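# Close the sliding door fully with the mobile arm robot

## Task

Slide the door until it is completely closed, and leave every other object where it began. Moving the door violently in either direction (a slam) counts as failure, as does the robot toppling or finishing the job leaning. The door must stay shut by itself, not only because the robot is holding it there.

## Robot and tools

ROBOT. TidyBot++: a wheeled base 0.54 m long, 0.50 m wide and 0.38 m tall, with one seven-joint arm and a two-finger gripper. The arm's shoulder sits 0.12 m ahead of the base centre, 0.68 m up. Segments: upper arm 0.42 m, forearm 0.31 m, hand 0.31 m to the reported hand point. At the start the arm is folded, hand pointing down, poking at most 0.08 m beyond the base front, elbow up to 1.15 m high. Cameras: base_camera (fixed on the base, looking forward and down) and wrist_camera (fisheye, looking along the hand).

FRAMES. Base frame: origin on the floor below the base centre, x ahead, y to the left, z up. hand_pose is expressed here: the point between the finger pads, its z axis pointing out along the fingers, its y axis the closing direction. Odometry frame = base frame as it was when the scene began; heading is positive to the left, -3.142 to 3.142. base_tilt is in degrees, positive when leaning forward or right.

execute_actions. Argument "actions": a list holding one action or none (empty = just report). An action may carry "base", "joints", "speeds"; base and arm motions start together. "base" holds exactly one relative move from where the base currently is: {"translate_m": d} straight drive, metres, forward positive, -2 to 2; {"strafe_m": d} sideways, metres, left positive, -2 to 2; {"rotate_rad": d} spin in place, radians, counter-clockwise from above positive, -6.3 to 6.3. These are offsets, not poses. "joints" maps names to absolute targets in radians: joint_1_rad (whole arm about vertical, any angle, positive = clockwise from above, opposite to heading), joint_2_rad shoulder -2.249 to 2.249, joint_3_rad any angle, joint_4_rad elbow -2.579 to 2.579, joint_5_rad any angle, joint_6_rad wrist -2.099 to 2.099, joint_7_rad any angle (hand roll; hand down, positive = counter-clockwise from above; at 1.57 fingers open sideways). Unbounded joints take the short way round, so send turns below half a revolution. gripper_pos is an absolute value 0 (open, about 85 mm gap) to 1 (closed, squeezing roughly 100 N per finger). "speeds" caps top speed for this action only: translate_m and strafe_m 0.05 to 0.5 m/s, rotate_rad 0.1 to 1.57 rad/s (max is default). A base move needing over about 8.7 s at its cap is rejected. Unknown keys or out-of-range numbers reject the whole call with no motion. Omitted joints or base may keep pushing toward earlier targets. "cameras": list of base_camera, wrist_camera or all; null/omitted = all, [] = none.

Arm geometry shortcut: with joint_1_rad 0, joint_3_rad 3.14, joint_5_rad 0 (near the start), the arm stays in the vertical x-z plane. Tilt from vertical (forward positive): upper arm = j2, forearm = j2 - j4, hand = j2 - j4 - j6. Hand point forward of shoulder = sum of length x sin(tilt); height above shoulder = sum of length x cos(tilt). A downward hand reaches at most about 0.94 m above floor, only near the base.

wait: "seconds" 0 to 10; commands nothing new and reports like an empty action. zoom_image: "camera" (base_camera or wrist_camera) and "region" [x0, y0, x1, y1] in pixels of that camera's most recent full image, top-left origin, at most 504 x 504. read_manual: only licence texts. finished_scene: "scene" = number of the scene being closed; irreversible, reports success; the door must already be shut and stay so.

RESULTS. base_status / joint_status per motion: "done" (for the base only means wheels turned enough, even if slipping or blocked short), "off_target" (stopped away from target, may still push), "contact_stop" / "time_out" (target dropped, holding in place). "joint command not followed" with "cause:" means the self-collision check withheld arm targets (gripper still runs); withheld joints show "not_followed" and may be retried later. on_its_own lists uncommanded behaviour. motor_effort: percent of max per motor, positive toward larger joint values, bracket = peak in last action; readings are offset and noisy. Gripper at 1 "done" = nothing held; "off_target" = something between the fingers. "ARM HIT" = hard contact with base or itself. MOTOR HOT warns of heat; OVER-TEMPERATURE FAULT means the arm went limp and named keys say "limit_stop_at_motor_heat": resend them. A torque fault freezes arm and gripper for 10 s while the base continues. Once a call reports a stop, later calls in the same reply are skipped.

ACCURACY. Friction leaves joints slightly off while still reporting done; correct by sending last command + (desired - read). The hand usually lands 1-2 cm off, more when stretched; trust images. Odometry drifts a few cm and degrees over many moves.

AVOID. Don't slam the door: push it gently at low base speed or with small arm steps. A blocked base keeps shoving until it times out and may still claim done. Catching the arm on something above about 0.8 m while driving, or pushing/pulling sideways on a raised hand, can tip the robot; retract the arm or back away to level it. Don't drive the arm into things (torque faults), and don't knock over other objects. The robot keeps holding its last command while you think.

Each tool is called as name(argument=value, ...) on one line, values as JSON.

## Session

execute_actions(actions=[])

Scene clock: 0.00 s.
base_odometry: x=+0.000 y=+0.000 heading=+0.000 (m, m, rad; odometry frame)
base_tilt: forward=-0.1 right=+0.1 (deg)
base_status: not commanded
joint_positions: joint_1_rad=+0.033 joint_2_rad=-0.387 joint_3_rad=+3.158 joint_4_rad=-2.528 joint_5_rad=-0.004 joint_6_rad=-0.834 joint_7_rad=+1.594 gripper_pos=+0.000
joint_status: not commanded
motor_effort: joint_1_rad=+0 joint_2_rad=+0 joint_3_rad=+1 joint_4_rad=+12 joint_5_rad=+0 joint_6_rad=+1 joint_7_rad=+0 (%)
hand_pose: x=+0.2768 y=-0.0048 z=+0.5950 quat_wxyz=(-0.002, +0.996, -0.013, +0.084) (m; base frame)
pictures: base_camera, wrist_camera
Images, in order (width x height): base_camera 644x364, wrist_camera 644x476.

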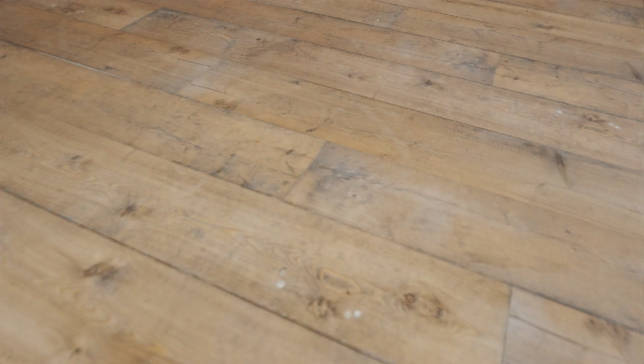

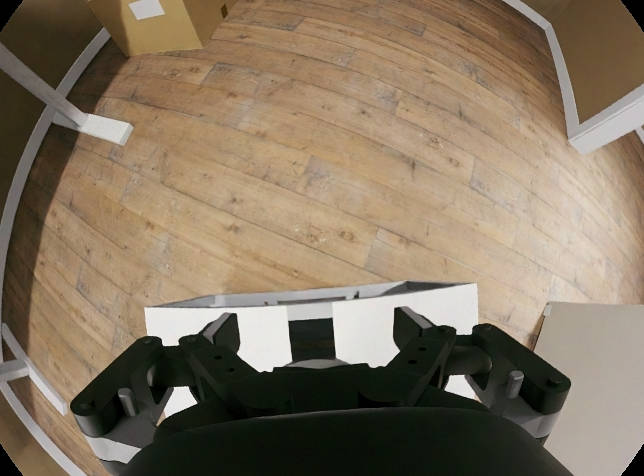

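execute_actions(actions=[{"joints":{"joint_6_rad":0.5}}], cameras=["wrist_camera"])

Scene clock: 4.40 s.
base_odometry: x=+0.000 y=+0.000 heading=+0.000 (m, m, rad; odometry frame)
base_tilt: forward=-0.1 right=+0.1 (deg)
base_status: not commanded
joint_positions: joint_1_rad=+0.033 joint_2_rad=-0.387 joint_3_rad=+3.158 joint_4_rad=-2.528 joint_5_rad=-0.004 joint_6_rad=+0.489 joint_7_rad=+1.594 gripper_pos=+0.000
joint_status: all done
motor_effort: joint_1_rad=+0(0) joint_2_rad=-6(6) joint_3_rad=+0(1) joint_4_rad=+19(19) joint_5_rad=+0(0) joint_6_rad=+9(10) joint_7_rad=+0(1) (%)
hand_pose: x=+0.5349 y=-0.0203 z=+0.8766 quat_wxyz=(+0.022, +0.735, -0.013, +0.677) (m; base frame)
pictures: wrist_camera
camera_calibration (this result's frames):
wrist_camera: T_world_to_cam=[[-0.0860713, -0.996163, -0.0158526, 0.0402159], [-0.108274, 0.0251702, -0.993802, 0.979046], [0.990388, -0.0838214, -0.110025, -0.300627], [0, 0, 0, 1]] pos_world=[0.407204, -0.00978018, 0.940539]
Images, in order (width x height): wrist_camera 644x476.

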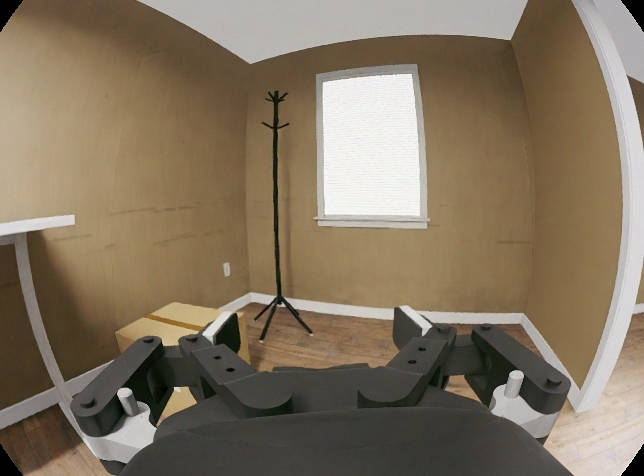

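execute_actions(actions=[{"joints":{"joint_1_rad":1.2}}], cameras=["wrist_camera"])

Scene clock: 9.03 s.
base_odometry: x=+0.000 y=+0.000 heading=+0.000 (m, m, rad; odometry frame)
base_tilt: forward=-0.1 right=+0.1 (deg)
base_status: not commanded
joint_positions: joint_1_rad=+1.183 joint_2_rad=-0.387 joint_3_rad=+3.158 joint_4_rad=-2.528 joint_5_rad=-0.004 joint_6_rad=+0.489 joint_7_rad=+1.594 gripper_pos=+0.000
joint_status: all done
motor_effort: joint_1_rad=+0(2) joint_2_rad=-6(6) joint_3_rad=+1(1) joint_4_rad=+19(19) joint_5_rad=+0(0) joint_6_rad=+9(9) joint_7_rad=+0(0) (%)
hand_pose: x=+0.2702 y=-0.3879 z=+0.8766 quat_wxyz=(+0.387, +0.610, -0.411, +0.557) (m; base frame)
pictures: wrist_camera
camera_calibration (this result's frames):
wrist_camera: T_world_to_cam=[[-0.944522, -0.328066, -0.0158527, 0.142372], [-0.0212205, 0.109117, -0.993802, 0.968686], [0.327763, -0.938332, -0.110025, -0.221774], [0, 0, 0, 1]] pos_world=[0.227718, -0.267091, 0.940539]
Images, in order (width x height): wrist_camera 644x476.

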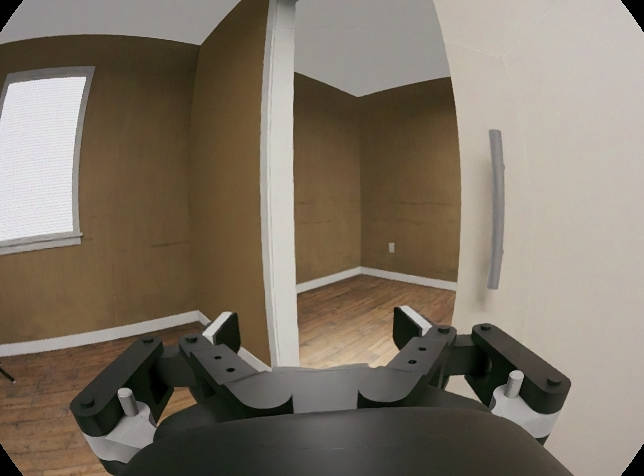

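execute_actions(actions=[{"base":{"rotate_rad":-1.96},"joints":{"joint_1_rad":0.0}}])

Scene clock: 19.33 s.
base_odometry: x=+0.000 y=+0.000 heading=-1.959 (m, m, rad; odometry frame)
base_tilt: forward=-0.1 right=+0.1 (deg)
base_status: done
joint_positions: joint_1_rad=+0.019 joint_2_rad=-0.387 joint_3_rad=+3.158 joint_4_rad=-2.528 joint_5_rad=-0.004 joint_6_rad=+0.489 joint_7_rad=+1.594 gripper_pos=+0.000
joint_status: all done
motor_effort: joint_1_rad=+0(1) joint_2_rad=-6(7) joint_3_rad=+0(2) joint_4_rad=+19(19) joint_5_rad=+0(0) joint_6_rad=+10(10) joint_7_rad=+0(0) (%)
hand_pose: x=+0.5351 y=-0.0143 z=+0.8766 quat_wxyz=(+0.017, +0.735, -0.007, +0.678) (m; base frame)
pictures: base_camera, wrist_camera
camera_calibration (this result's frames):
wrist_camera: T_world_to_cam=[[-0.0718101, -0.997292, -0.0158527, 0.038519], [-0.108623, 0.0236187, -0.993802, 0.979087], [0.991486, -0.0696431, -0.110025, -0.300758], [0, 0, 0, 1]] pos_world=[0.407314, -0.00565576, 0.940539]
Images, in order (width x height): base_camera 644x364, wrist_camera 644x476.

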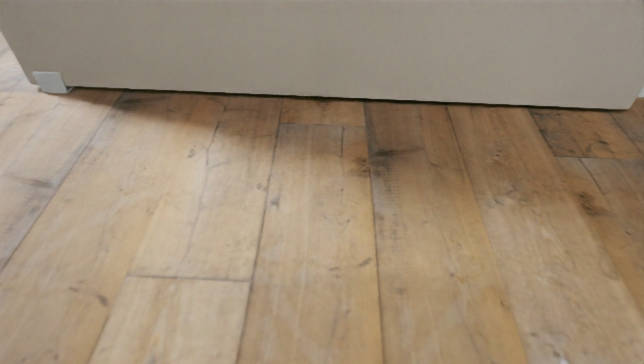

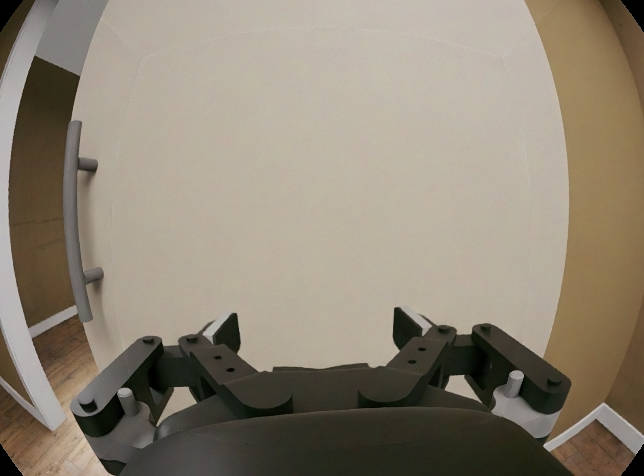

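execute_actions(actions=[{"base":{"rotate_rad":-0.057},"joints":{"joint_6_rad":0.6}}], cameras=[])

execute_actions(actions=[{"base":{"strafe_m":0.41}}])

Scene clock: 35.80 s.
base_odometry: x=+0.000 y=+0.000 heading=-2.016 (m, m, rad; odometry frame)
base_tilt: forward=-0.1 right=+0.1 (deg)
base_status: done
joint_positions: joint_1_rad=+0.015 joint_2_rad=-0.387 joint_3_rad=+3.158 joint_4_rad=-2.528 joint_5_rad=-0.004 joint_6_rad=+0.576 joint_7_rad=+1.594 gripper_pos=+0.000
joint_status: all done
motor_effort: joint_1_rad=+0(1) joint_2_rad=-6(8) joint_3_rad=+1(2) joint_4_rad=+19(21) joint_5_rad=+0(1) joint_6_rad=+10(10) joint_7_rad=+0(0) (%)
hand_pose: x=+0.5362 y=-0.0130 z=+0.9039 quat_wxyz=(+0.016, +0.705, -0.006, +0.709) (m; base frame)
pictures: none
No camera images: the call's "cameras" was empty. Leave "cameras" out to get every camera's image.

Scene clock: 37.97 s.
base_odometry: x=+0.370 y=-0.177 heading=-2.016 (m, m, rad; odometry frame)
base_tilt: forward=-0.1 right=+0.1 (deg)
base_status: done
joint_positions: joint_1_rad=+0.014 joint_2_rad=-0.387 joint_3_rad=+3.158 joint_4_rad=-2.528 joint_5_rad=-0.004 joint_6_rad=+0.576 joint_7_rad=+1.594 gripper_pos=+0.000
joint_status: not commanded
motor_effort: joint_1_rad=+0(1) joint_2_rad=-6(7) joint_3_rad=+1(3) joint_4_rad=+19(19) joint_5_rad=+0(1) joint_6_rad=+10(10) joint_7_rad=+0(0) (%)
hand_pose: x=+0.5362 y=-0.0128 z=+0.9039 quat_wxyz=(+0.016, +0.705, -0.006, +0.709) (m; base frame)
pictures: base_camera, wrist_camera
camera_calibration (this result's frames):
wrist_camera: T_world_to_cam=[[-0.0666941, -0.997592, -0.0190068, 0.0406782], [-0.0213132, 0.0204693, -0.999563, 0.964616], [0.997546, -0.0662598, -0.022627, -0.380919], [0, 0, 0, 1]] pos_world=[0.403257, -0.00440443, 0.956349]
Images, in order (width x height): base_camera 644x364, wrist_camera 644x476.

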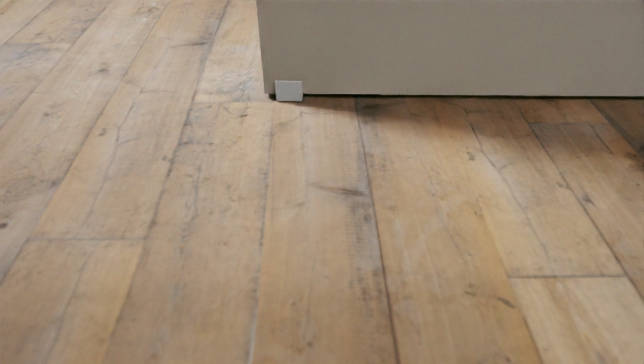

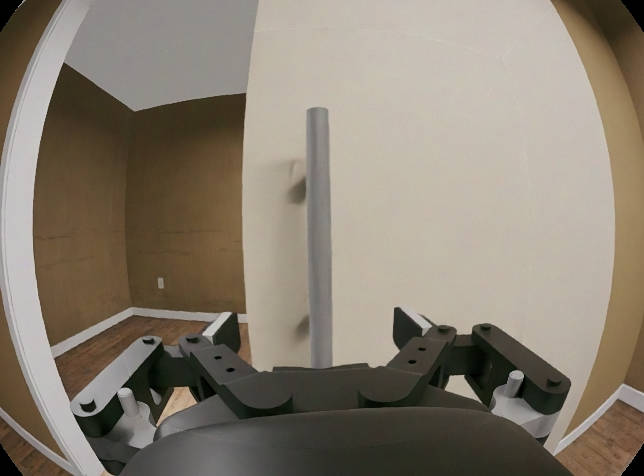

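execute_actions(actions=[{"base":{"translate_m":0.14},"speeds":{"translate_m":0.2}}])

Scene clock: 45.57 s.
base_odometry: x=+0.310 y=-0.303 heading=-2.016 (m, m, rad; odometry frame)
base_tilt: forward=-0.1 right=+0.1 (deg)
base_status: done
joint_positions: joint_1_rad=+0.014 joint_2_rad=-0.387 joint_3_rad=+3.158 joint_4_rad=-2.528 joint_5_rad=-0.004 joint_6_rad=+0.576 joint_7_rad=+1.594 gripper_pos=+0.000
joint_status: not commanded
motor_effort: joint_1_rad=+0(1) joint_2_rad=-7(9) joint_3_rad=+1(1) joint_4_rad=+19(20) joint_5_rad=+0(1) joint_6_rad=+10(10) joint_7_rad=+0(0) (%)
hand_pose: x=+0.5361 y=-0.0128 z=+0.9041 quat_wxyz=(+0.016, +0.705, -0.006, +0.709) (m; base frame)
pictures: base_camera, wrist_camera
camera_calibration (this result's frames):
wrist_camera: T_world_to_cam=[[-0.0666636, -0.997594, -0.0190261, 0.040688], [-0.0209281, 0.0204623, -0.999572, 0.964571], [0.997556, -0.0662368, -0.0222418, -0.381194], [0, 0, 0, 1]] pos_world=[0.403162, -0.00439635, 0.956453]
Images, in order (width x height): base_camera 644x364, wrist_camera 644x476.

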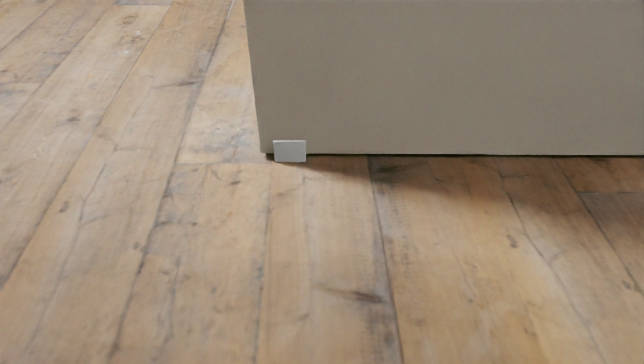

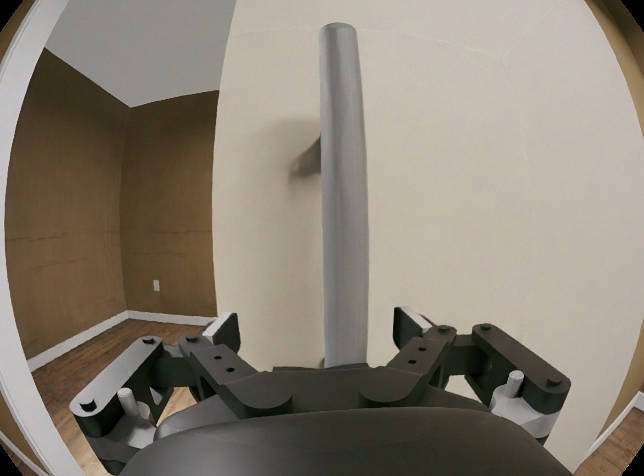

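execute_actions(actions=[{"base":{"translate_m":0.03},"speeds":{"translate_m":0.1}}], cameras=[])

execute_actions(actions=[{"base":{"strafe_m":0.3},"joints":{"gripper_pos":0.55},"speeds":{"strafe_m":0.1}}])

Scene clock: 54.63 s.
base_odometry: x=+0.297 y=-0.331 heading=-2.016 (m, m, rad; odometry frame)
base_tilt: forward=-0.1 right=+0.1 (deg)
base_status: done
joint_positions: joint_1_rad=+0.014 joint_2_rad=-0.386 joint_3_rad=+3.158 joint_4_rad=-2.528 joint_5_rad=-0.004 joint_6_rad=+0.576 joint_7_rad=+1.594 gripper_pos=+0.000
joint_status: not commanded
motor_effort: joint_1_rad=+0(0) joint_2_rad=-6(8) joint_3_rad=+0(2) joint_4_rad=+19(20) joint_5_rad=+0(1) joint_6_rad=+10(10) joint_7_rad=+0(0) (%)
hand_pose: x=+0.5364 y=-0.0128 z=+0.9035 quat_wxyz=(+0.016, +0.705, -0.006, +0.709) (m; base frame)
pictures: none
No camera images: the call's "cameras" was empty. Leave "cameras" out to get every camera's image.

Scene clock: 58.47 s.
base_odometry: x=+0.568 y=-0.460 heading=-2.016 (m, m, rad; odometry frame)
base_tilt: forward=-0.1 right=+0.1 (deg)
base_status: done
joint_positions: joint_1_rad=+0.019 joint_2_rad=-0.385 joint_3_rad=+3.181 joint_4_rad=-2.525 joint_5_rad=-0.027 joint_6_rad=+0.580 joint_7_rad=+1.594 gripper_pos=+0.550
joint_status: all done
motor_effort: joint_1_rad=-1(16) joint_2_rad=-6(11) joint_3_rad=+0(18) joint_4_rad=+19(23) joint_5_rad=+1(10) joint_6_rad=+9(13) joint_7_rad=+0(1) (%)
hand_pose: x=+0.5365 y=-0.0298 z=+0.9056 quat_wxyz=(+0.020, +0.703, -0.030, +0.710) (m; base frame)
pictures: base_camera, wrist_camera
camera_calibration (this result's frames):
wrist_camera: T_world_to_cam=[[-0.105432, -0.993301, -0.0472921, 0.0702976], [-0.014619, 0.0491002, -0.998687, 0.963158], [0.994319, -0.104602, -0.0196979, -0.3844], [0, 0, 0, 1]] pos_world=[0.403709, -0.0176737, 0.957646]
Images, in order (width x height): base_camera 644x364, wrist_camera 644x476.

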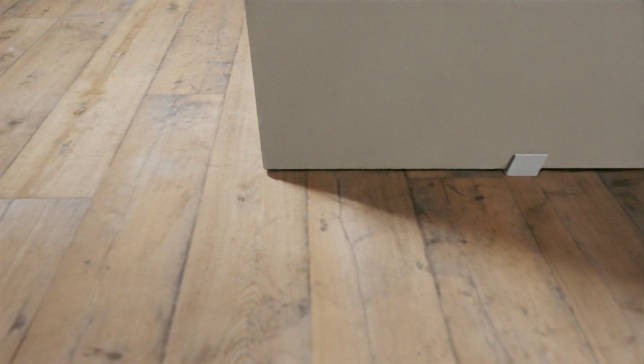

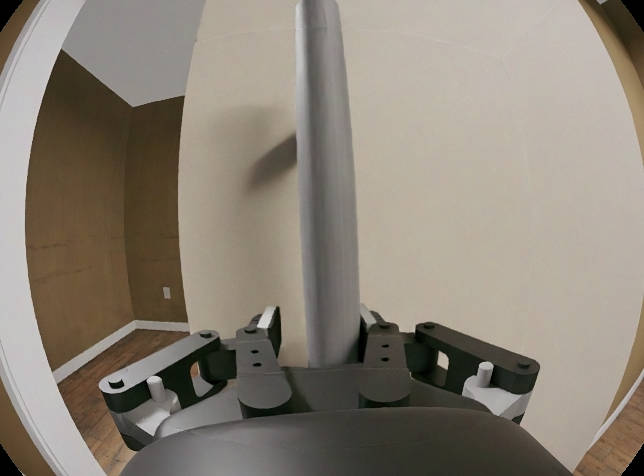

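execute_actions(actions=[{"base":{"strafe_m":0.4},"speeds":{"strafe_m":0.13}}])

Scene clock: 66.20 s.
base_odometry: x=+0.929 y=-0.633 heading=-2.016 (m, m, rad; odometry frame)
base_tilt: forward=-0.1 right=+0.1 (deg)
base_status: done
joint_positions: joint_1_rad=+0.015 joint_2_rad=-0.385 joint_3_rad=+3.176 joint_4_rad=-2.525 joint_5_rad=-0.024 joint_6_rad=+0.581 joint_7_rad=+1.594 gripper_pos=+0.550
joint_status: not commanded
motor_effort: joint_1_rad=+0(18) joint_2_rad=-6(10) joint_3_rad=+1(20) joint_4_rad=+19(24) joint_5_rad=+0(11) joint_6_rad=+9(12) joint_7_rad=+0(1) (%)
hand_pose: x=+0.5366 y=-0.0251 z=+0.9062 quat_wxyz=(+0.018, +0.702, -0.024, +0.711) (m; base frame)
pictures: base_camera, wrist_camera
camera_calibration (this result's frames):
wrist_camera: T_world_to_cam=[[-0.094857, -0.994554, -0.0431899, 0.0655458], [-0.0136929, 0.044685, -0.998907, 0.963117], [0.995397, -0.0941619, -0.017857, -0.385984], [0, 0, 0, 1]] pos_world=[0.403613, -0.0141931, 0.958003]
Images, in order (width x height): base_camera 644x364, wrist_camera 644x476.

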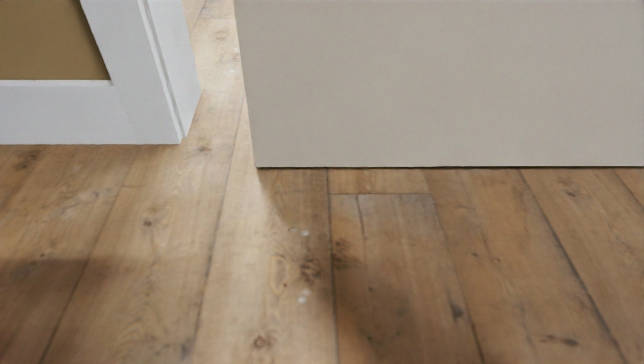

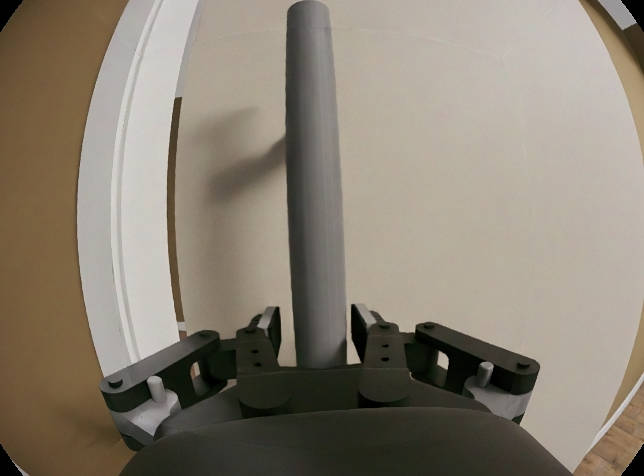

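execute_actions(actions=[{"base":{"strafe_m":0.13},"speeds":{"strafe_m":0.05}}])

Scene clock: 74.00 s.
base_odometry: x=+1.046 y=-0.689 heading=-2.016 (m, m, rad; odometry frame)
base_tilt: forward=-0.1 right=+0.1 (deg)
base_status: done
joint_positions: joint_1_rad=+0.028 joint_2_rad=-0.386 joint_3_rad=+3.192 joint_4_rad=-2.525 joint_5_rad=-0.029 joint_6_rad=+0.582 joint_7_rad=+1.594 gripper_pos=+0.550
joint_status: not commanded
motor_effort: joint_1_rad=-3(12) joint_2_rad=-6(9) joint_3_rad=-3(13) joint_4_rad=+20(21) joint_5_rad=+2(7) joint_6_rad=+10(10) joint_7_rad=+0(1) (%)
hand_pose: x=+0.5357 y=-0.0392 z=+0.9065 quat_wxyz=(+0.025, +0.702, -0.039, +0.711) (m; base frame)
pictures: base_camera, wrist_camera
camera_calibration (this result's frames):
wrist_camera: T_world_to_cam=[[-0.125672, -0.990649, -0.0531213, 0.0771638], [-0.0107183, 0.0548985, -0.998434, 0.96238], [0.992014, -0.124906, -0.0175173, -0.386147], [0, 0, 0, 1]] pos_world=[0.403075, -0.024623, 0.958208]
Images, in order (width x height): base_camera 644x364, wrist_camera 644x476.

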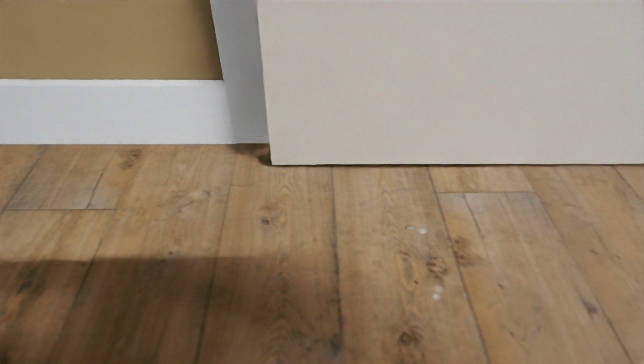

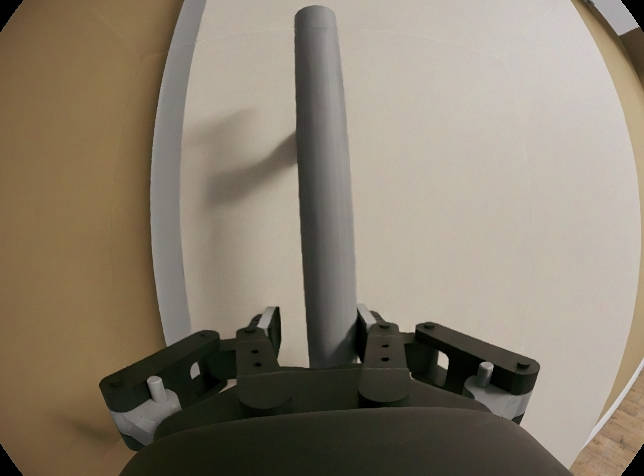

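execute_actions(actions=[{"base":{"strafe_m":0.05},"speeds":{"strafe_m":0.05}}])

Scene clock: 76.97 s.
base_odometry: x=+1.091 y=-0.710 heading=-2.016 (m, m, rad; odometry frame)
base_tilt: forward=-0.1 right=+0.1 (deg)
base_status: done
joint_positions: joint_1_rad=+0.036 joint_2_rad=-0.385 joint_3_rad=+3.198 joint_4_rad=-2.525 joint_5_rad=-0.031 joint_6_rad=+0.583 joint_7_rad=+1.594 gripper_pos=+0.550
joint_status: not commanded
motor_effort: joint_1_rad=-7(13) joint_2_rad=-7(9) joint_3_rad=-7(14) joint_4_rad=+19(21) joint_5_rad=+4(8) joint_6_rad=+9(11) joint_7_rad=+0(1) (%)
hand_pose: x=+0.5352 y=-0.0458 z=+0.9068 quat_wxyz=(+0.029, +0.701, -0.046, +0.711) (m; base frame)
pictures: base_camera, wrist_camera
camera_calibration (this result's frames):
wrist_camera: T_world_to_cam=[[-0.140338, -0.988414, -0.0578194, 0.0827934], [-0.00868917, 0.0596246, -0.998183, 0.961906], [0.990066, -0.13958, -0.0169561, -0.386598], [0, 0, 0, 1]] pos_world=[0.402735, -0.0294806, 0.958391]
Images, in order (width x height): base_camera 644x364, wrist_camera 644x476.

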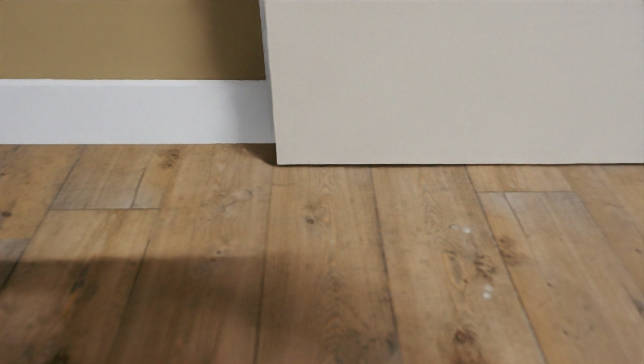

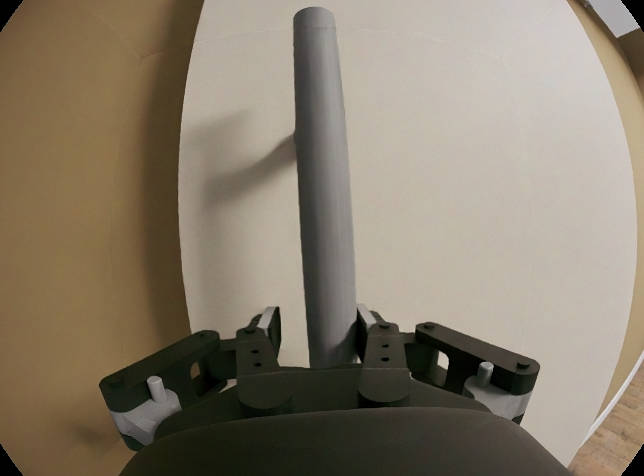

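Still moving with the base. One more small step to find the stop.

execute_actions(actions=[{"base":{"strafe_m":0.04},"speeds":{"strafe_m":0.05}}])

Scene clock: 80.20 s.
base_odometry: x=+1.127 y=-0.728 heading=-2.017 (m, m, rad; odometry frame)
base_tilt: forward=-0.1 right=+0.1 (deg)
base_status: done
joint_positions: joint_1_rad=+0.073 joint_2_rad=-0.383 joint_3_rad=+3.239 joint_4_rad=-2.522 joint_5_rad=-0.053 joint_6_rad=+0.585 joint_7_rad=+1.594 gripper_pos=+0.550
joint_status: not commanded
motor_effort: joint_1_rad=-14(18) joint_2_rad=-8(11) joint_3_rad=-16(21) joint_4_rad=+16(19) joint_5_rad=+8(11) joint_6_rad=+8(10) joint_7_rad=-1(1) (%)
hand_pose: x=+0.5312 y=-0.0843 z=+0.9073 quat_wxyz=(+0.048, +0.697, -0.088, +0.710) (m; base frame)
pictures: base_camera, wrist_camera
camera_calibration (this result's frames):
wrist_camera: T_world_to_cam=[[-0.225342, -0.970042, -0.0907765, 0.120769], [0.00269982, 0.0925509, -0.995704, 0.959156], [0.974276, -0.224619, -0.0182366, -0.385601], [0, 0, 0, 1]] pos_world=[0.400307, -0.0582335, 0.958967]
Images, in order (width x height): base_camera 644x364, wrist_camera 644x476.

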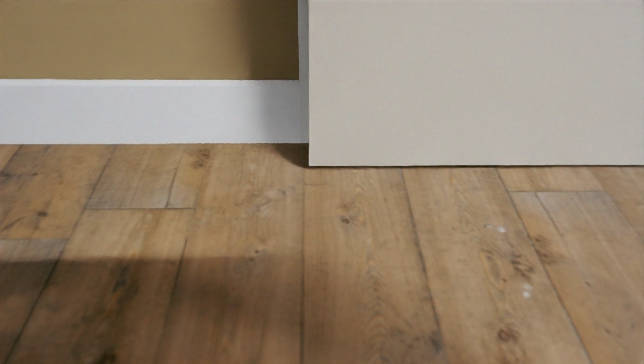

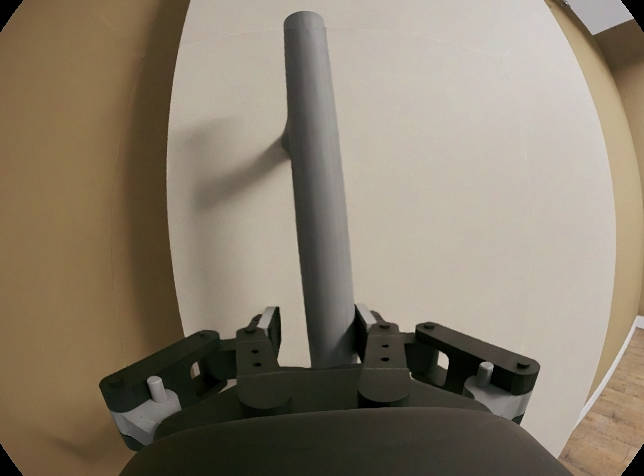

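execute_actions(actions=[{"base":{"strafe_m":-0.05},"joints":{"gripper_pos":0.0},"speeds":{"strafe_m":0.1}}], cameras=[])

execute_actions(actions=[{"base":{"translate_m":-0.15}}])

Scene clock: 89.20 s.
base_odometry: x=+1.081 y=-0.706 heading=-2.017 (m, m, rad; odometry frame)
base_tilt: forward=-0.1 right=+0.1 (deg)
base_status: done
joint_positions: joint_1_rad=+0.011 joint_2_rad=-0.383 joint_3_rad=+3.172 joint_4_rad=-2.522 joint_5_rad=-0.023 joint_6_rad=+0.585 joint_7_rad=+1.594 gripper_pos=+0.000
joint_status: all done
motor_effort: joint_1_rad=+0(13) joint_2_rad=-6(8) joint_3_rad=+0(15) joint_4_rad=+19(19) joint_5_rad=+0(8) joint_6_rad=+10(10) joint_7_rad=+0(1) (%)
hand_pose: x=+0.5380 y=-0.0215 z=+0.9081 quat_wxyz=(+0.016, +0.701, -0.021, +0.713) (m; base frame)
pictures: none
No camera images: the call's "cameras" was empty. Leave "cameras" out to get every camera's image.

Scene clock: 90.67 s.
base_odometry: x=+1.146 y=-0.571 heading=-2.017 (m, m, rad; odometry frame)
base_tilt: forward=-0.1 right=+0.1 (deg)
base_status: done
joint_positions: joint_1_rad=+0.011 joint_2_rad=-0.386 joint_3_rad=+3.172 joint_4_rad=-2.522 joint_5_rad=-0.023 joint_6_rad=+0.585 joint_7_rad=+1.594 gripper_pos=+0.000
joint_status: not commanded
motor_effort: joint_1_rad=+0(0) joint_2_rad=-6(11) joint_3_rad=+1(0) joint_4_rad=+19(20) joint_5_rad=+0(1) joint_6_rad=+9(10) joint_7_rad=+0(0) (%)
hand_pose: x=+0.5372 y=-0.0215 z=+0.9095 quat_wxyz=(+0.016, +0.700, -0.021, +0.714) (m; base frame)
pictures: base_camera, wrist_camera
camera_calibration (this result's frames):
wrist_camera: T_world_to_cam=[[-0.0864883, -0.995412, -0.0409234, 0.0628096], [-0.00665779, 0.0416539, -0.99911, 0.962631], [0.996231, -0.0861388, -0.0102298, -0.393371], [0, 0, 0, 1]] pos_world=[0.403729, -0.0114604, 0.96032]
Images, in order (width x height): base_camera 644x364, wrist_camera 644x476.

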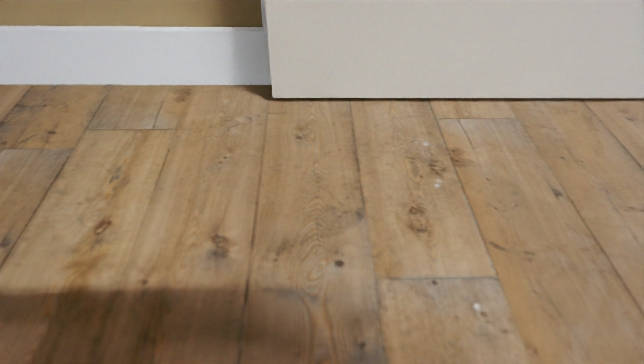

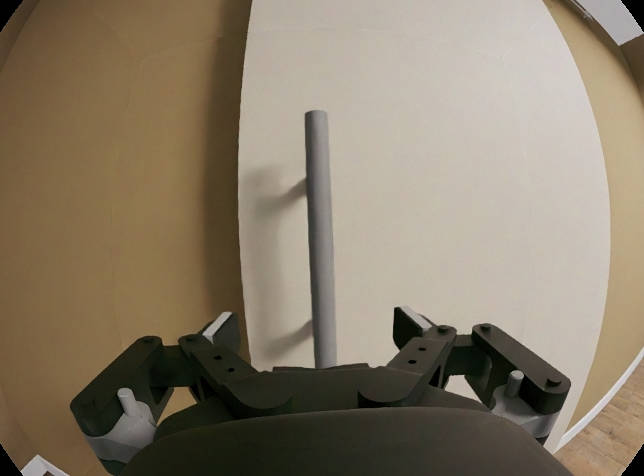

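finished_scene(scene=1)

The scene is finished: the task was done.


## Next scene

The same job, from a new start.

execute_actions(actions=[])

Scene clock: 0.00 s.
base_odometry: x=+0.000 y=+0.000 heading=+0.000 (m, m, rad; odometry frame)
base_tilt: forward=-0.1 right=+0.1 (deg)
base_status: not commanded
joint_positions: joint_1_rad=-0.050 joint_2_rad=-0.400 joint_3_rad=+3.142 joint_4_rad=-2.510 joint_5_rad=-0.022 joint_6_rad=-0.870 joint_7_rad=+1.554 gripper_pos=+0.000
joint_status: not commanded
motor_effort: joint_1_rad=+0 joint_2_rad=+0 joint_3_rad=+1 joint_4_rad=+12 joint_5_rad=+0 joint_6_rad=+1 joint_7_rad=+0 (%)
hand_pose: x=+0.2743 y=+0.0145 z=+0.6006 quat_wxyz=(-0.012, +0.997, +0.010, +0.080) (m; base frame)
pictures: base_camera, wrist_camera
camera_calibration (this result's frames):
wrist_camera: T_world_to_cam=[[-0.0161876, -0.999836, 0.00810747, 0.0145452], [-0.99128, 0.0149875, -0.13092, 0.399768], [0.130777, -0.010156, -0.99136, 0.69406], [0, 0, 0, 1]] pos_world=[0.305751, 0.0156002, 0.740282]
Images, in order (width x height): base_camera 644x364, wrist_camera 644x476.

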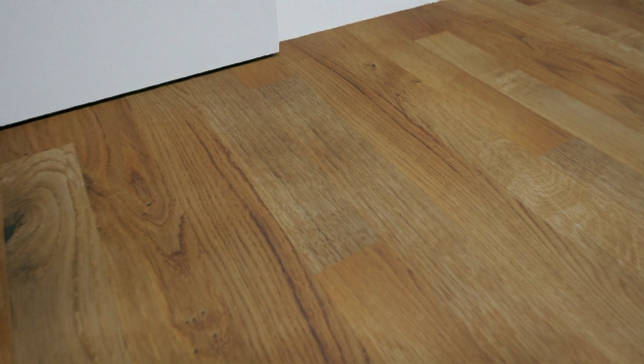

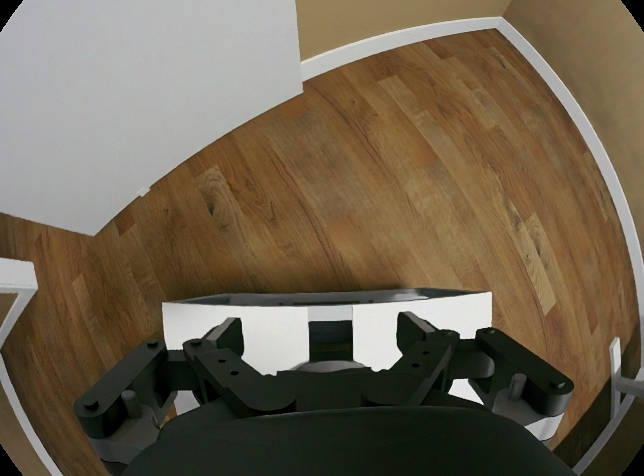

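execute_actions(actions=[{"base":{"rotate_rad":0.53},"joints":{"joint_1_rad":0.02,"joint_6_rad":0.57,"joint_7_rad":1.59}}], cameras=[])

execute_actions(actions=[{"base":{"strafe_m":0.44}}])

Scene clock: 9.77 s.
base_odometry: x=+0.000 y=+0.000 heading=+0.529 (m, m, rad; odometry frame)
base_tilt: forward=-0.1 right=+0.1 (deg)
base_status: done
joint_positions: joint_1_rad=-0.001 joint_2_rad=-0.400 joint_3_rad=+3.142 joint_4_rad=-2.510 joint_5_rad=-0.022 joint_6_rad=+0.555 joint_7_rad=+1.558 gripper_pos=+0.000
joint_status: all done
motor_effort: joint_1_rad=+0(1) joint_2_rad=-6(6) joint_3_rad=+1(2) joint_4_rad=+19(19) joint_5_rad=+0(1) joint_6_rad=+9(9) joint_7_rad=+0(0) (%)
hand_pose: x=+0.5362 y=-0.0019 z=+0.9126 quat_wxyz=(-0.008, +0.702, -0.015, +0.712) (m; base frame)
pictures: none
No camera images: the call's "cameras" was empty. Leave "cameras" out to get every camera's image.

Scene clock: 12.00 s.
base_odometry: x=-0.223 y=+0.380 heading=+0.530 (m, m, rad; odometry frame)
base_tilt: forward=-0.1 right=+0.1 (deg)
base_status: done
joint_positions: joint_1_rad=+0.000 joint_2_rad=-0.400 joint_3_rad=+3.142 joint_4_rad=-2.510 joint_5_rad=-0.022 joint_6_rad=+0.555 joint_7_rad=+1.558 gripper_pos=+0.000
joint_status: not commanded
motor_effort: joint_1_rad=+0(1) joint_2_rad=-6(7) joint_3_rad=+1(3) joint_4_rad=+19(19) joint_5_rad=+0(0) joint_6_rad=+9(9) joint_7_rad=+0(0) (%)
hand_pose: x=+0.5362 y=-0.0025 z=+0.9126 quat_wxyz=(-0.007, +0.702, -0.015, +0.712) (m; base frame)
pictures: base_camera, wrist_camera
camera_calibration (this result's frames):
wrist_camera: T_world_to_cam=[[-0.0467275, -0.996763, -0.0654194, 0.0828125], [-0.0122022, 0.0660556, -0.997741, 0.966702], [0.998833, -0.0458237, -0.0152493, -0.387423], [0, 0, 0, 1]] pos_world=[0.402636, 0.000935244, 0.964028]
Images, in order (width x height): base_camera 644x364, wrist_camera 644x476.

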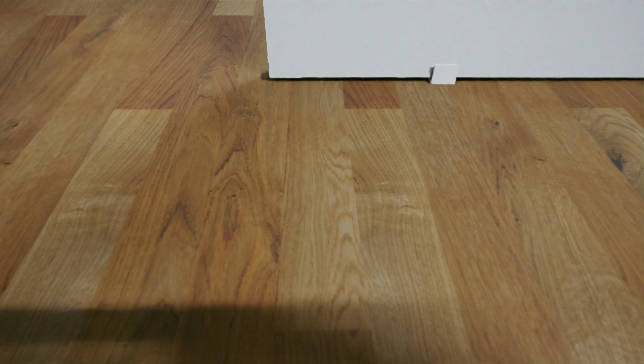

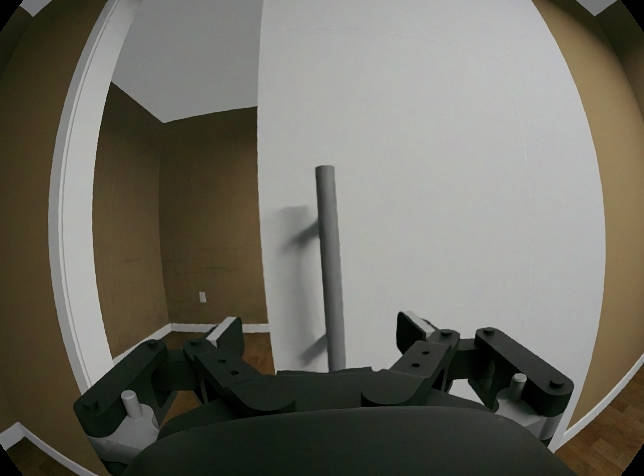

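execute_actions(actions=[{"base":{"translate_m":0.16},"joints":{"joint_1_rad":0.07},"speeds":{"translate_m":0.25}}])

Scene clock: 19.73 s.
base_odometry: x=-0.085 y=+0.461 heading=+0.530 (m, m, rad; odometry frame)
base_tilt: forward=-0.1 right=+0.1 (deg)
base_status: done
joint_positions: joint_1_rad=+0.053 joint_2_rad=-0.400 joint_3_rad=+3.142 joint_4_rad=-2.510 joint_5_rad=-0.022 joint_6_rad=+0.555 joint_7_rad=+1.558 gripper_pos=+0.000
joint_status: all done
motor_effort: joint_1_rad=+0(0) joint_2_rad=-6(8) joint_3_rad=+1(2) joint_4_rad=+19(19) joint_5_rad=+0(0) joint_6_rad=+9(10) joint_7_rad=+0(0) (%)
hand_pose: x=+0.5354 y=-0.0246 z=+0.9127 quat_wxyz=(+0.012, +0.701, -0.034, +0.712) (m; base frame)
pictures: base_camera, wrist_camera
camera_calibration (this result's frames):
wrist_camera: T_world_to_cam=[[-0.099445, -0.99289, -0.0654252, 0.0890899], [-0.00855939, 0.0666023, -0.997743, 0.966269], [0.995006, -0.0986605, -0.0151218, -0.387054], [0, 0, 0, 1]] pos_world=[0.402252, -0.0140863, 0.964064]
Images, in order (width x height): base_camera 644x364, wrist_camera 644x476.

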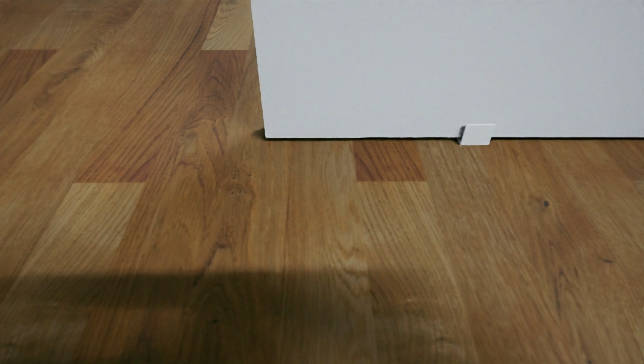

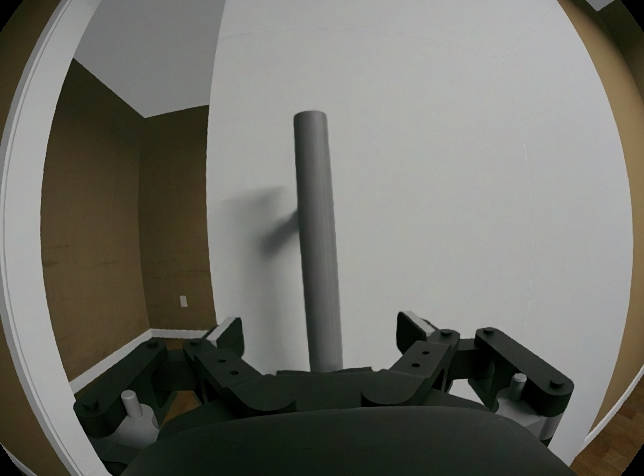

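execute_actions(actions=[{"base":{"translate_m":0.065},"speeds":{"translate_m":0.12}}], cameras=["wrist_camera"])

execute_actions(actions=[{"base":{"strafe_m":0.44},"joints":{"gripper_pos":0.55},"speeds":{"strafe_m":0.13}}])

Scene clock: 25.23 s.
base_odometry: x=-0.029 y=+0.494 heading=+0.530 (m, m, rad; odometry frame)
base_tilt: forward=-0.1 right=+0.1 (deg)
base_status: done
joint_positions: joint_1_rad=+0.053 joint_2_rad=-0.400 joint_3_rad=+3.142 joint_4_rad=-2.510 joint_5_rad=-0.022 joint_6_rad=+0.555 joint_7_rad=+1.558 gripper_pos=+0.000
joint_status: not commanded
motor_effort: joint_1_rad=+0(0) joint_2_rad=-6(8) joint_3_rad=+1(2) joint_4_rad=+19(19) joint_5_rad=+0(0) joint_6_rad=+10(10) joint_7_rad=+0(0) (%)
hand_pose: x=+0.5355 y=-0.0246 z=+0.9126 quat_wxyz=(+0.012, +0.701, -0.034, +0.712) (m; base frame)
pictures: wrist_camera
camera_calibration (this result's frames):
wrist_camera: T_world_to_cam=[[-0.0994531, -0.992889, -0.0654195, 0.089087], [-0.00868193, 0.0666089, -0.997741, 0.966283], [0.995004, -0.0986605, -0.0152447, -0.38697], [0, 0, 0, 1]] pos_world=[0.402286, -0.0140882, 0.964029]
Images, in order (width x height): wrist_camera 644x476.

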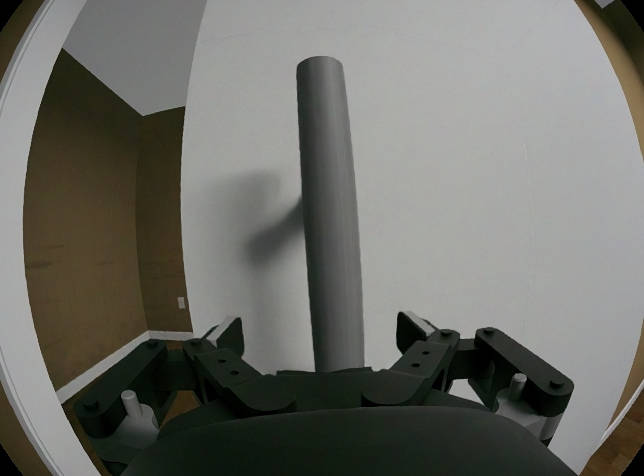

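Scene clock: 29.63 s.
base_odometry: x=-0.251 y=+0.874 heading=+0.530 (m, m, rad; odometry frame)
base_tilt: forward=-0.1 right=+0.1 (deg)
base_status: done
joint_positions: joint_1_rad=+0.082 joint_2_rad=-0.399 joint_3_rad=+3.156 joint_4_rad=-2.508 joint_5_rad=-0.036 joint_6_rad=+0.555 joint_7_rad=+1.562 gripper_pos=+0.550
joint_status: all done
motor_effort: joint_1_rad=+2(15) joint_2_rad=-6(10) joint_3_rad=+3(16) joint_4_rad=+18(22) joint_5_rad=-1(9) joint_6_rad=+9(11) joint_7_rad=-1(1) (%)
hand_pose: x=+0.5344 y=-0.0455 z=+0.9133 quat_wxyz=(+0.025, +0.699, -0.056, +0.712) (m; base frame)
pictures: base_camera, wrist_camera
camera_calibration (this result's frames):
wrist_camera: T_world_to_cam=[[-0.147624, -0.985903, -0.0787514, 0.106448], [-0.00332434, 0.080118, -0.99678, 0.965208], [0.989038, -0.146887, -0.0151048, -0.387142], [0, 0, 0, 1]] pos_world=[0.401821, -0.0292493, 0.964635]
Images, in order (width x height): base_camera 644x364, wrist_camera 644x476.

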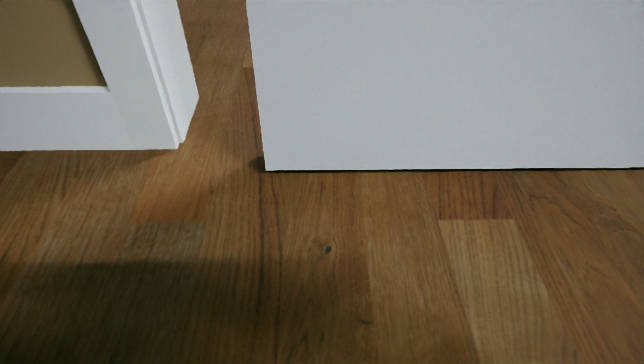

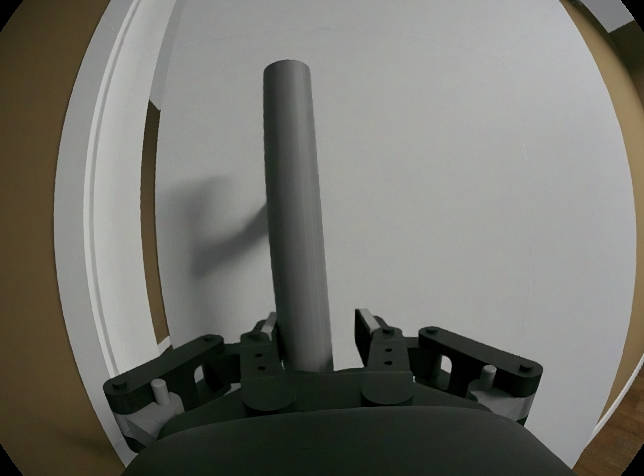

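execute_actions(actions=[{"base":{"strafe_m":0.22},"speeds":{"strafe_m":0.05}}])

Scene clock: 37.57 s.
base_odometry: x=-0.362 y=+1.063 heading=+0.530 (m, m, rad; odometry frame)
base_tilt: forward=-0.1 right=+0.1 (deg)
base_status: done
joint_positions: joint_1_rad=+0.116 joint_2_rad=-0.398 joint_3_rad=+3.193 joint_4_rad=-2.508 joint_5_rad=-0.047 joint_6_rad=+0.555 joint_7_rad=+1.562 gripper_pos=+0.550
joint_status: not commanded
motor_effort: joint_1_rad=-10(14) joint_2_rad=-7(10) joint_3_rad=-11(15) joint_4_rad=+18(19) joint_5_rad=+6(8) joint_6_rad=+9(10) joint_7_rad=-1(1) (%)
hand_pose: x=+0.5301 y=-0.0789 z=+0.9133 quat_wxyz=(+0.043, +0.696, -0.090, +0.711) (m; base frame)
pictures: base_camera, wrist_camera
camera_calibration (this result's frames):
wrist_camera: T_world_to_cam=[[-0.219858, -0.970189, -0.101957, 0.133588], [0.00633401, 0.103092, -0.994652, 0.96264], [0.975511, -0.219328, -0.0165205, -0.384995], [0, 0, 0, 1]] pos_world=[0.39884, -0.0540754, 0.964751]
Images, in order (width x height): base_camera 644x364, wrist_camera 644x476.

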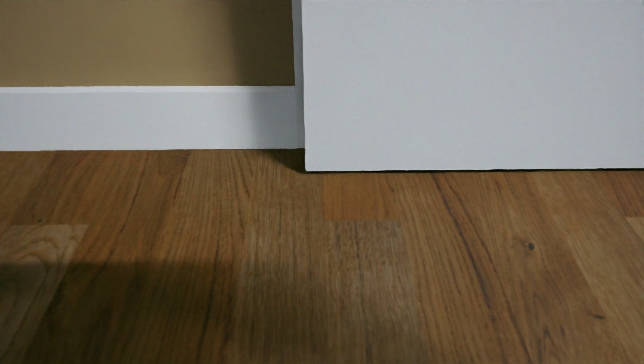

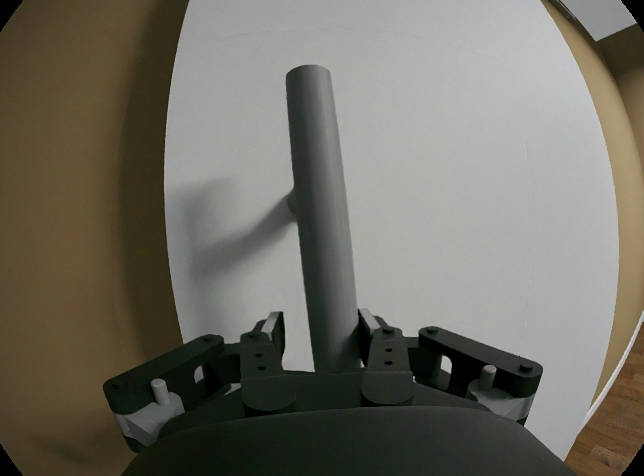

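execute_actions(actions=[{"base":{"strafe_m":0.025},"speeds":{"strafe_m":0.05}}], cameras=["base_camera"])

Scene clock: 41.07 s.
base_odometry: x=-0.375 y=+1.085 heading=+0.530 (m, m, rad; odometry frame)
base_tilt: forward=-0.1 right=+0.1 (deg)
base_status: done
joint_positions: joint_1_rad=+0.138 joint_2_rad=-0.398 joint_3_rad=+3.217 joint_4_rad=-2.506 joint_5_rad=-0.064 joint_6_rad=+0.555 joint_7_rad=+1.563 gripper_pos=+0.550
joint_status: not commanded
motor_effort: joint_1_rad=-15(18) joint_2_rad=-8(10) joint_3_rad=-16(20) joint_4_rad=+16(19) joint_5_rad=+8(10) joint_6_rad=+8(9) joint_7_rad=-1(1) (%)
hand_pose: x=+0.5259 y=-0.1021 z=+0.9135 quat_wxyz=(+0.053, +0.692, -0.117, +0.710) (m; base frame)
pictures: base_camera
Images, in order (width x height): base_camera 644x364.

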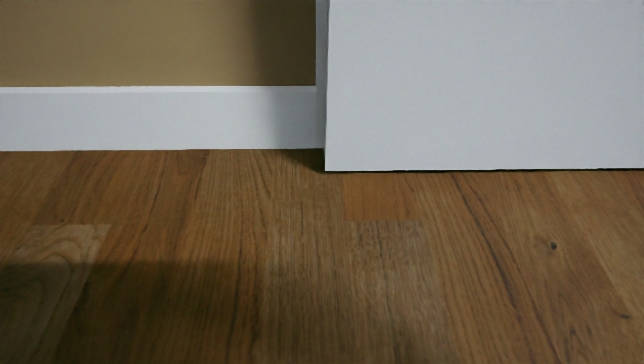

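The door is against its stop. Releasing now.

execute_actions(actions=[{"base":{"strafe_m":-0.055},"joints":{"gripper_pos":0.0},"speeds":{"strafe_m":0.1}}], cameras=[])

execute_actions(actions=[{"base":{"translate_m":-0.12}}])

Scene clock: 44.63 s.
base_odometry: x=-0.347 y=+1.037 heading=+0.530 (m, m, rad; odometry frame)
base_tilt: forward=-0.1 right=+0.1 (deg)
base_status: done
joint_positions: joint_1_rad=+0.081 joint_2_rad=-0.398 joint_3_rad=+3.156 joint_4_rad=-2.506 joint_5_rad=-0.042 joint_6_rad=+0.555 joint_7_rad=+1.563 gripper_pos=+0.000
joint_status: all done
motor_effort: joint_1_rad=+0(13) joint_2_rad=-6(8) joint_3_rad=+1(15) joint_4_rad=+19(19) joint_5_rad=+0(7) joint_6_rad=+9(10) joint_7_rad=+0(1) (%)
hand_pose: x=+0.5348 y=-0.0461 z=+0.9144 quat_wxyz=(+0.024, +0.698, -0.058, +0.713) (m; base frame)
pictures: none
No camera images: the call's "cameras" was empty. Leave "cameras" out to get every camera's image.

Scene clock: 46.03 s.
base_odometry: x=-0.451 y=+0.977 heading=+0.530 (m, m, rad; odometry frame)
base_tilt: forward=-0.1 right=+0.1 (deg)
base_status: done
joint_positions: joint_1_rad=+0.081 joint_2_rad=-0.401 joint_3_rad=+3.156 joint_4_rad=-2.506 joint_5_rad=-0.042 joint_6_rad=+0.555 joint_7_rad=+1.563 gripper_pos=+0.000
joint_status: not commanded
motor_effort: joint_1_rad=+0(0) joint_2_rad=-6(10) joint_3_rad=+1(1) joint_4_rad=+19(20) joint_5_rad=+0(0) joint_6_rad=+9(10) joint_7_rad=-1(0) (%)
hand_pose: x=+0.5341 y=-0.0460 z=+0.9157 quat_wxyz=(+0.024, +0.697, -0.058, +0.714) (m; base frame)
pictures: base_camera, wrist_camera
camera_calibration (this result's frames):
wrist_camera: T_world_to_cam=[[-0.149204, -0.985307, -0.0831099, 0.110975], [0.00202987, 0.0837454, -0.996485, 0.964626], [0.988804, -0.148849, -0.0104951, -0.391011], [0, 0, 0, 1]] pos_world=[0.401233, -0.0296403, 0.966355]
Images, in order (width x height): base_camera 644x364, wrist_camera 644x476.

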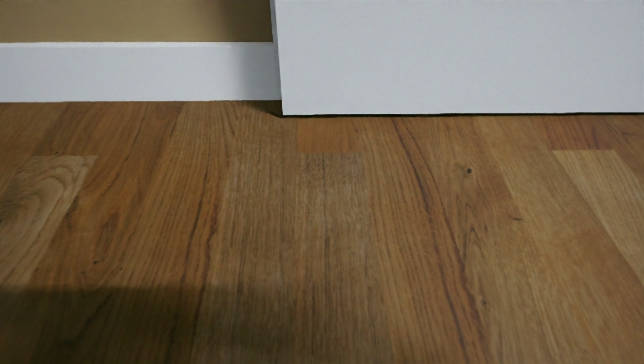

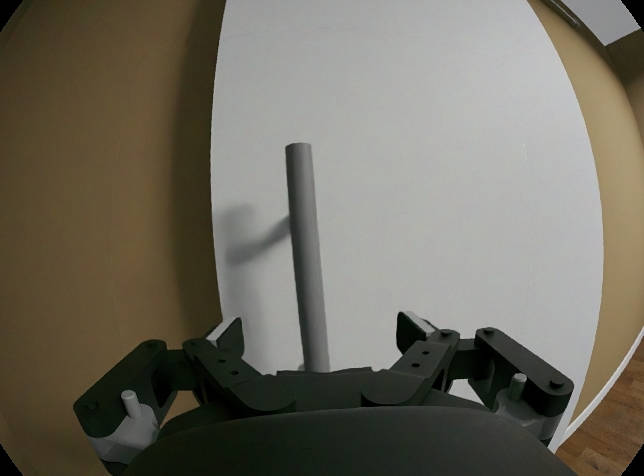

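finished_scene(scene=2)

The scene is finished: the task was done.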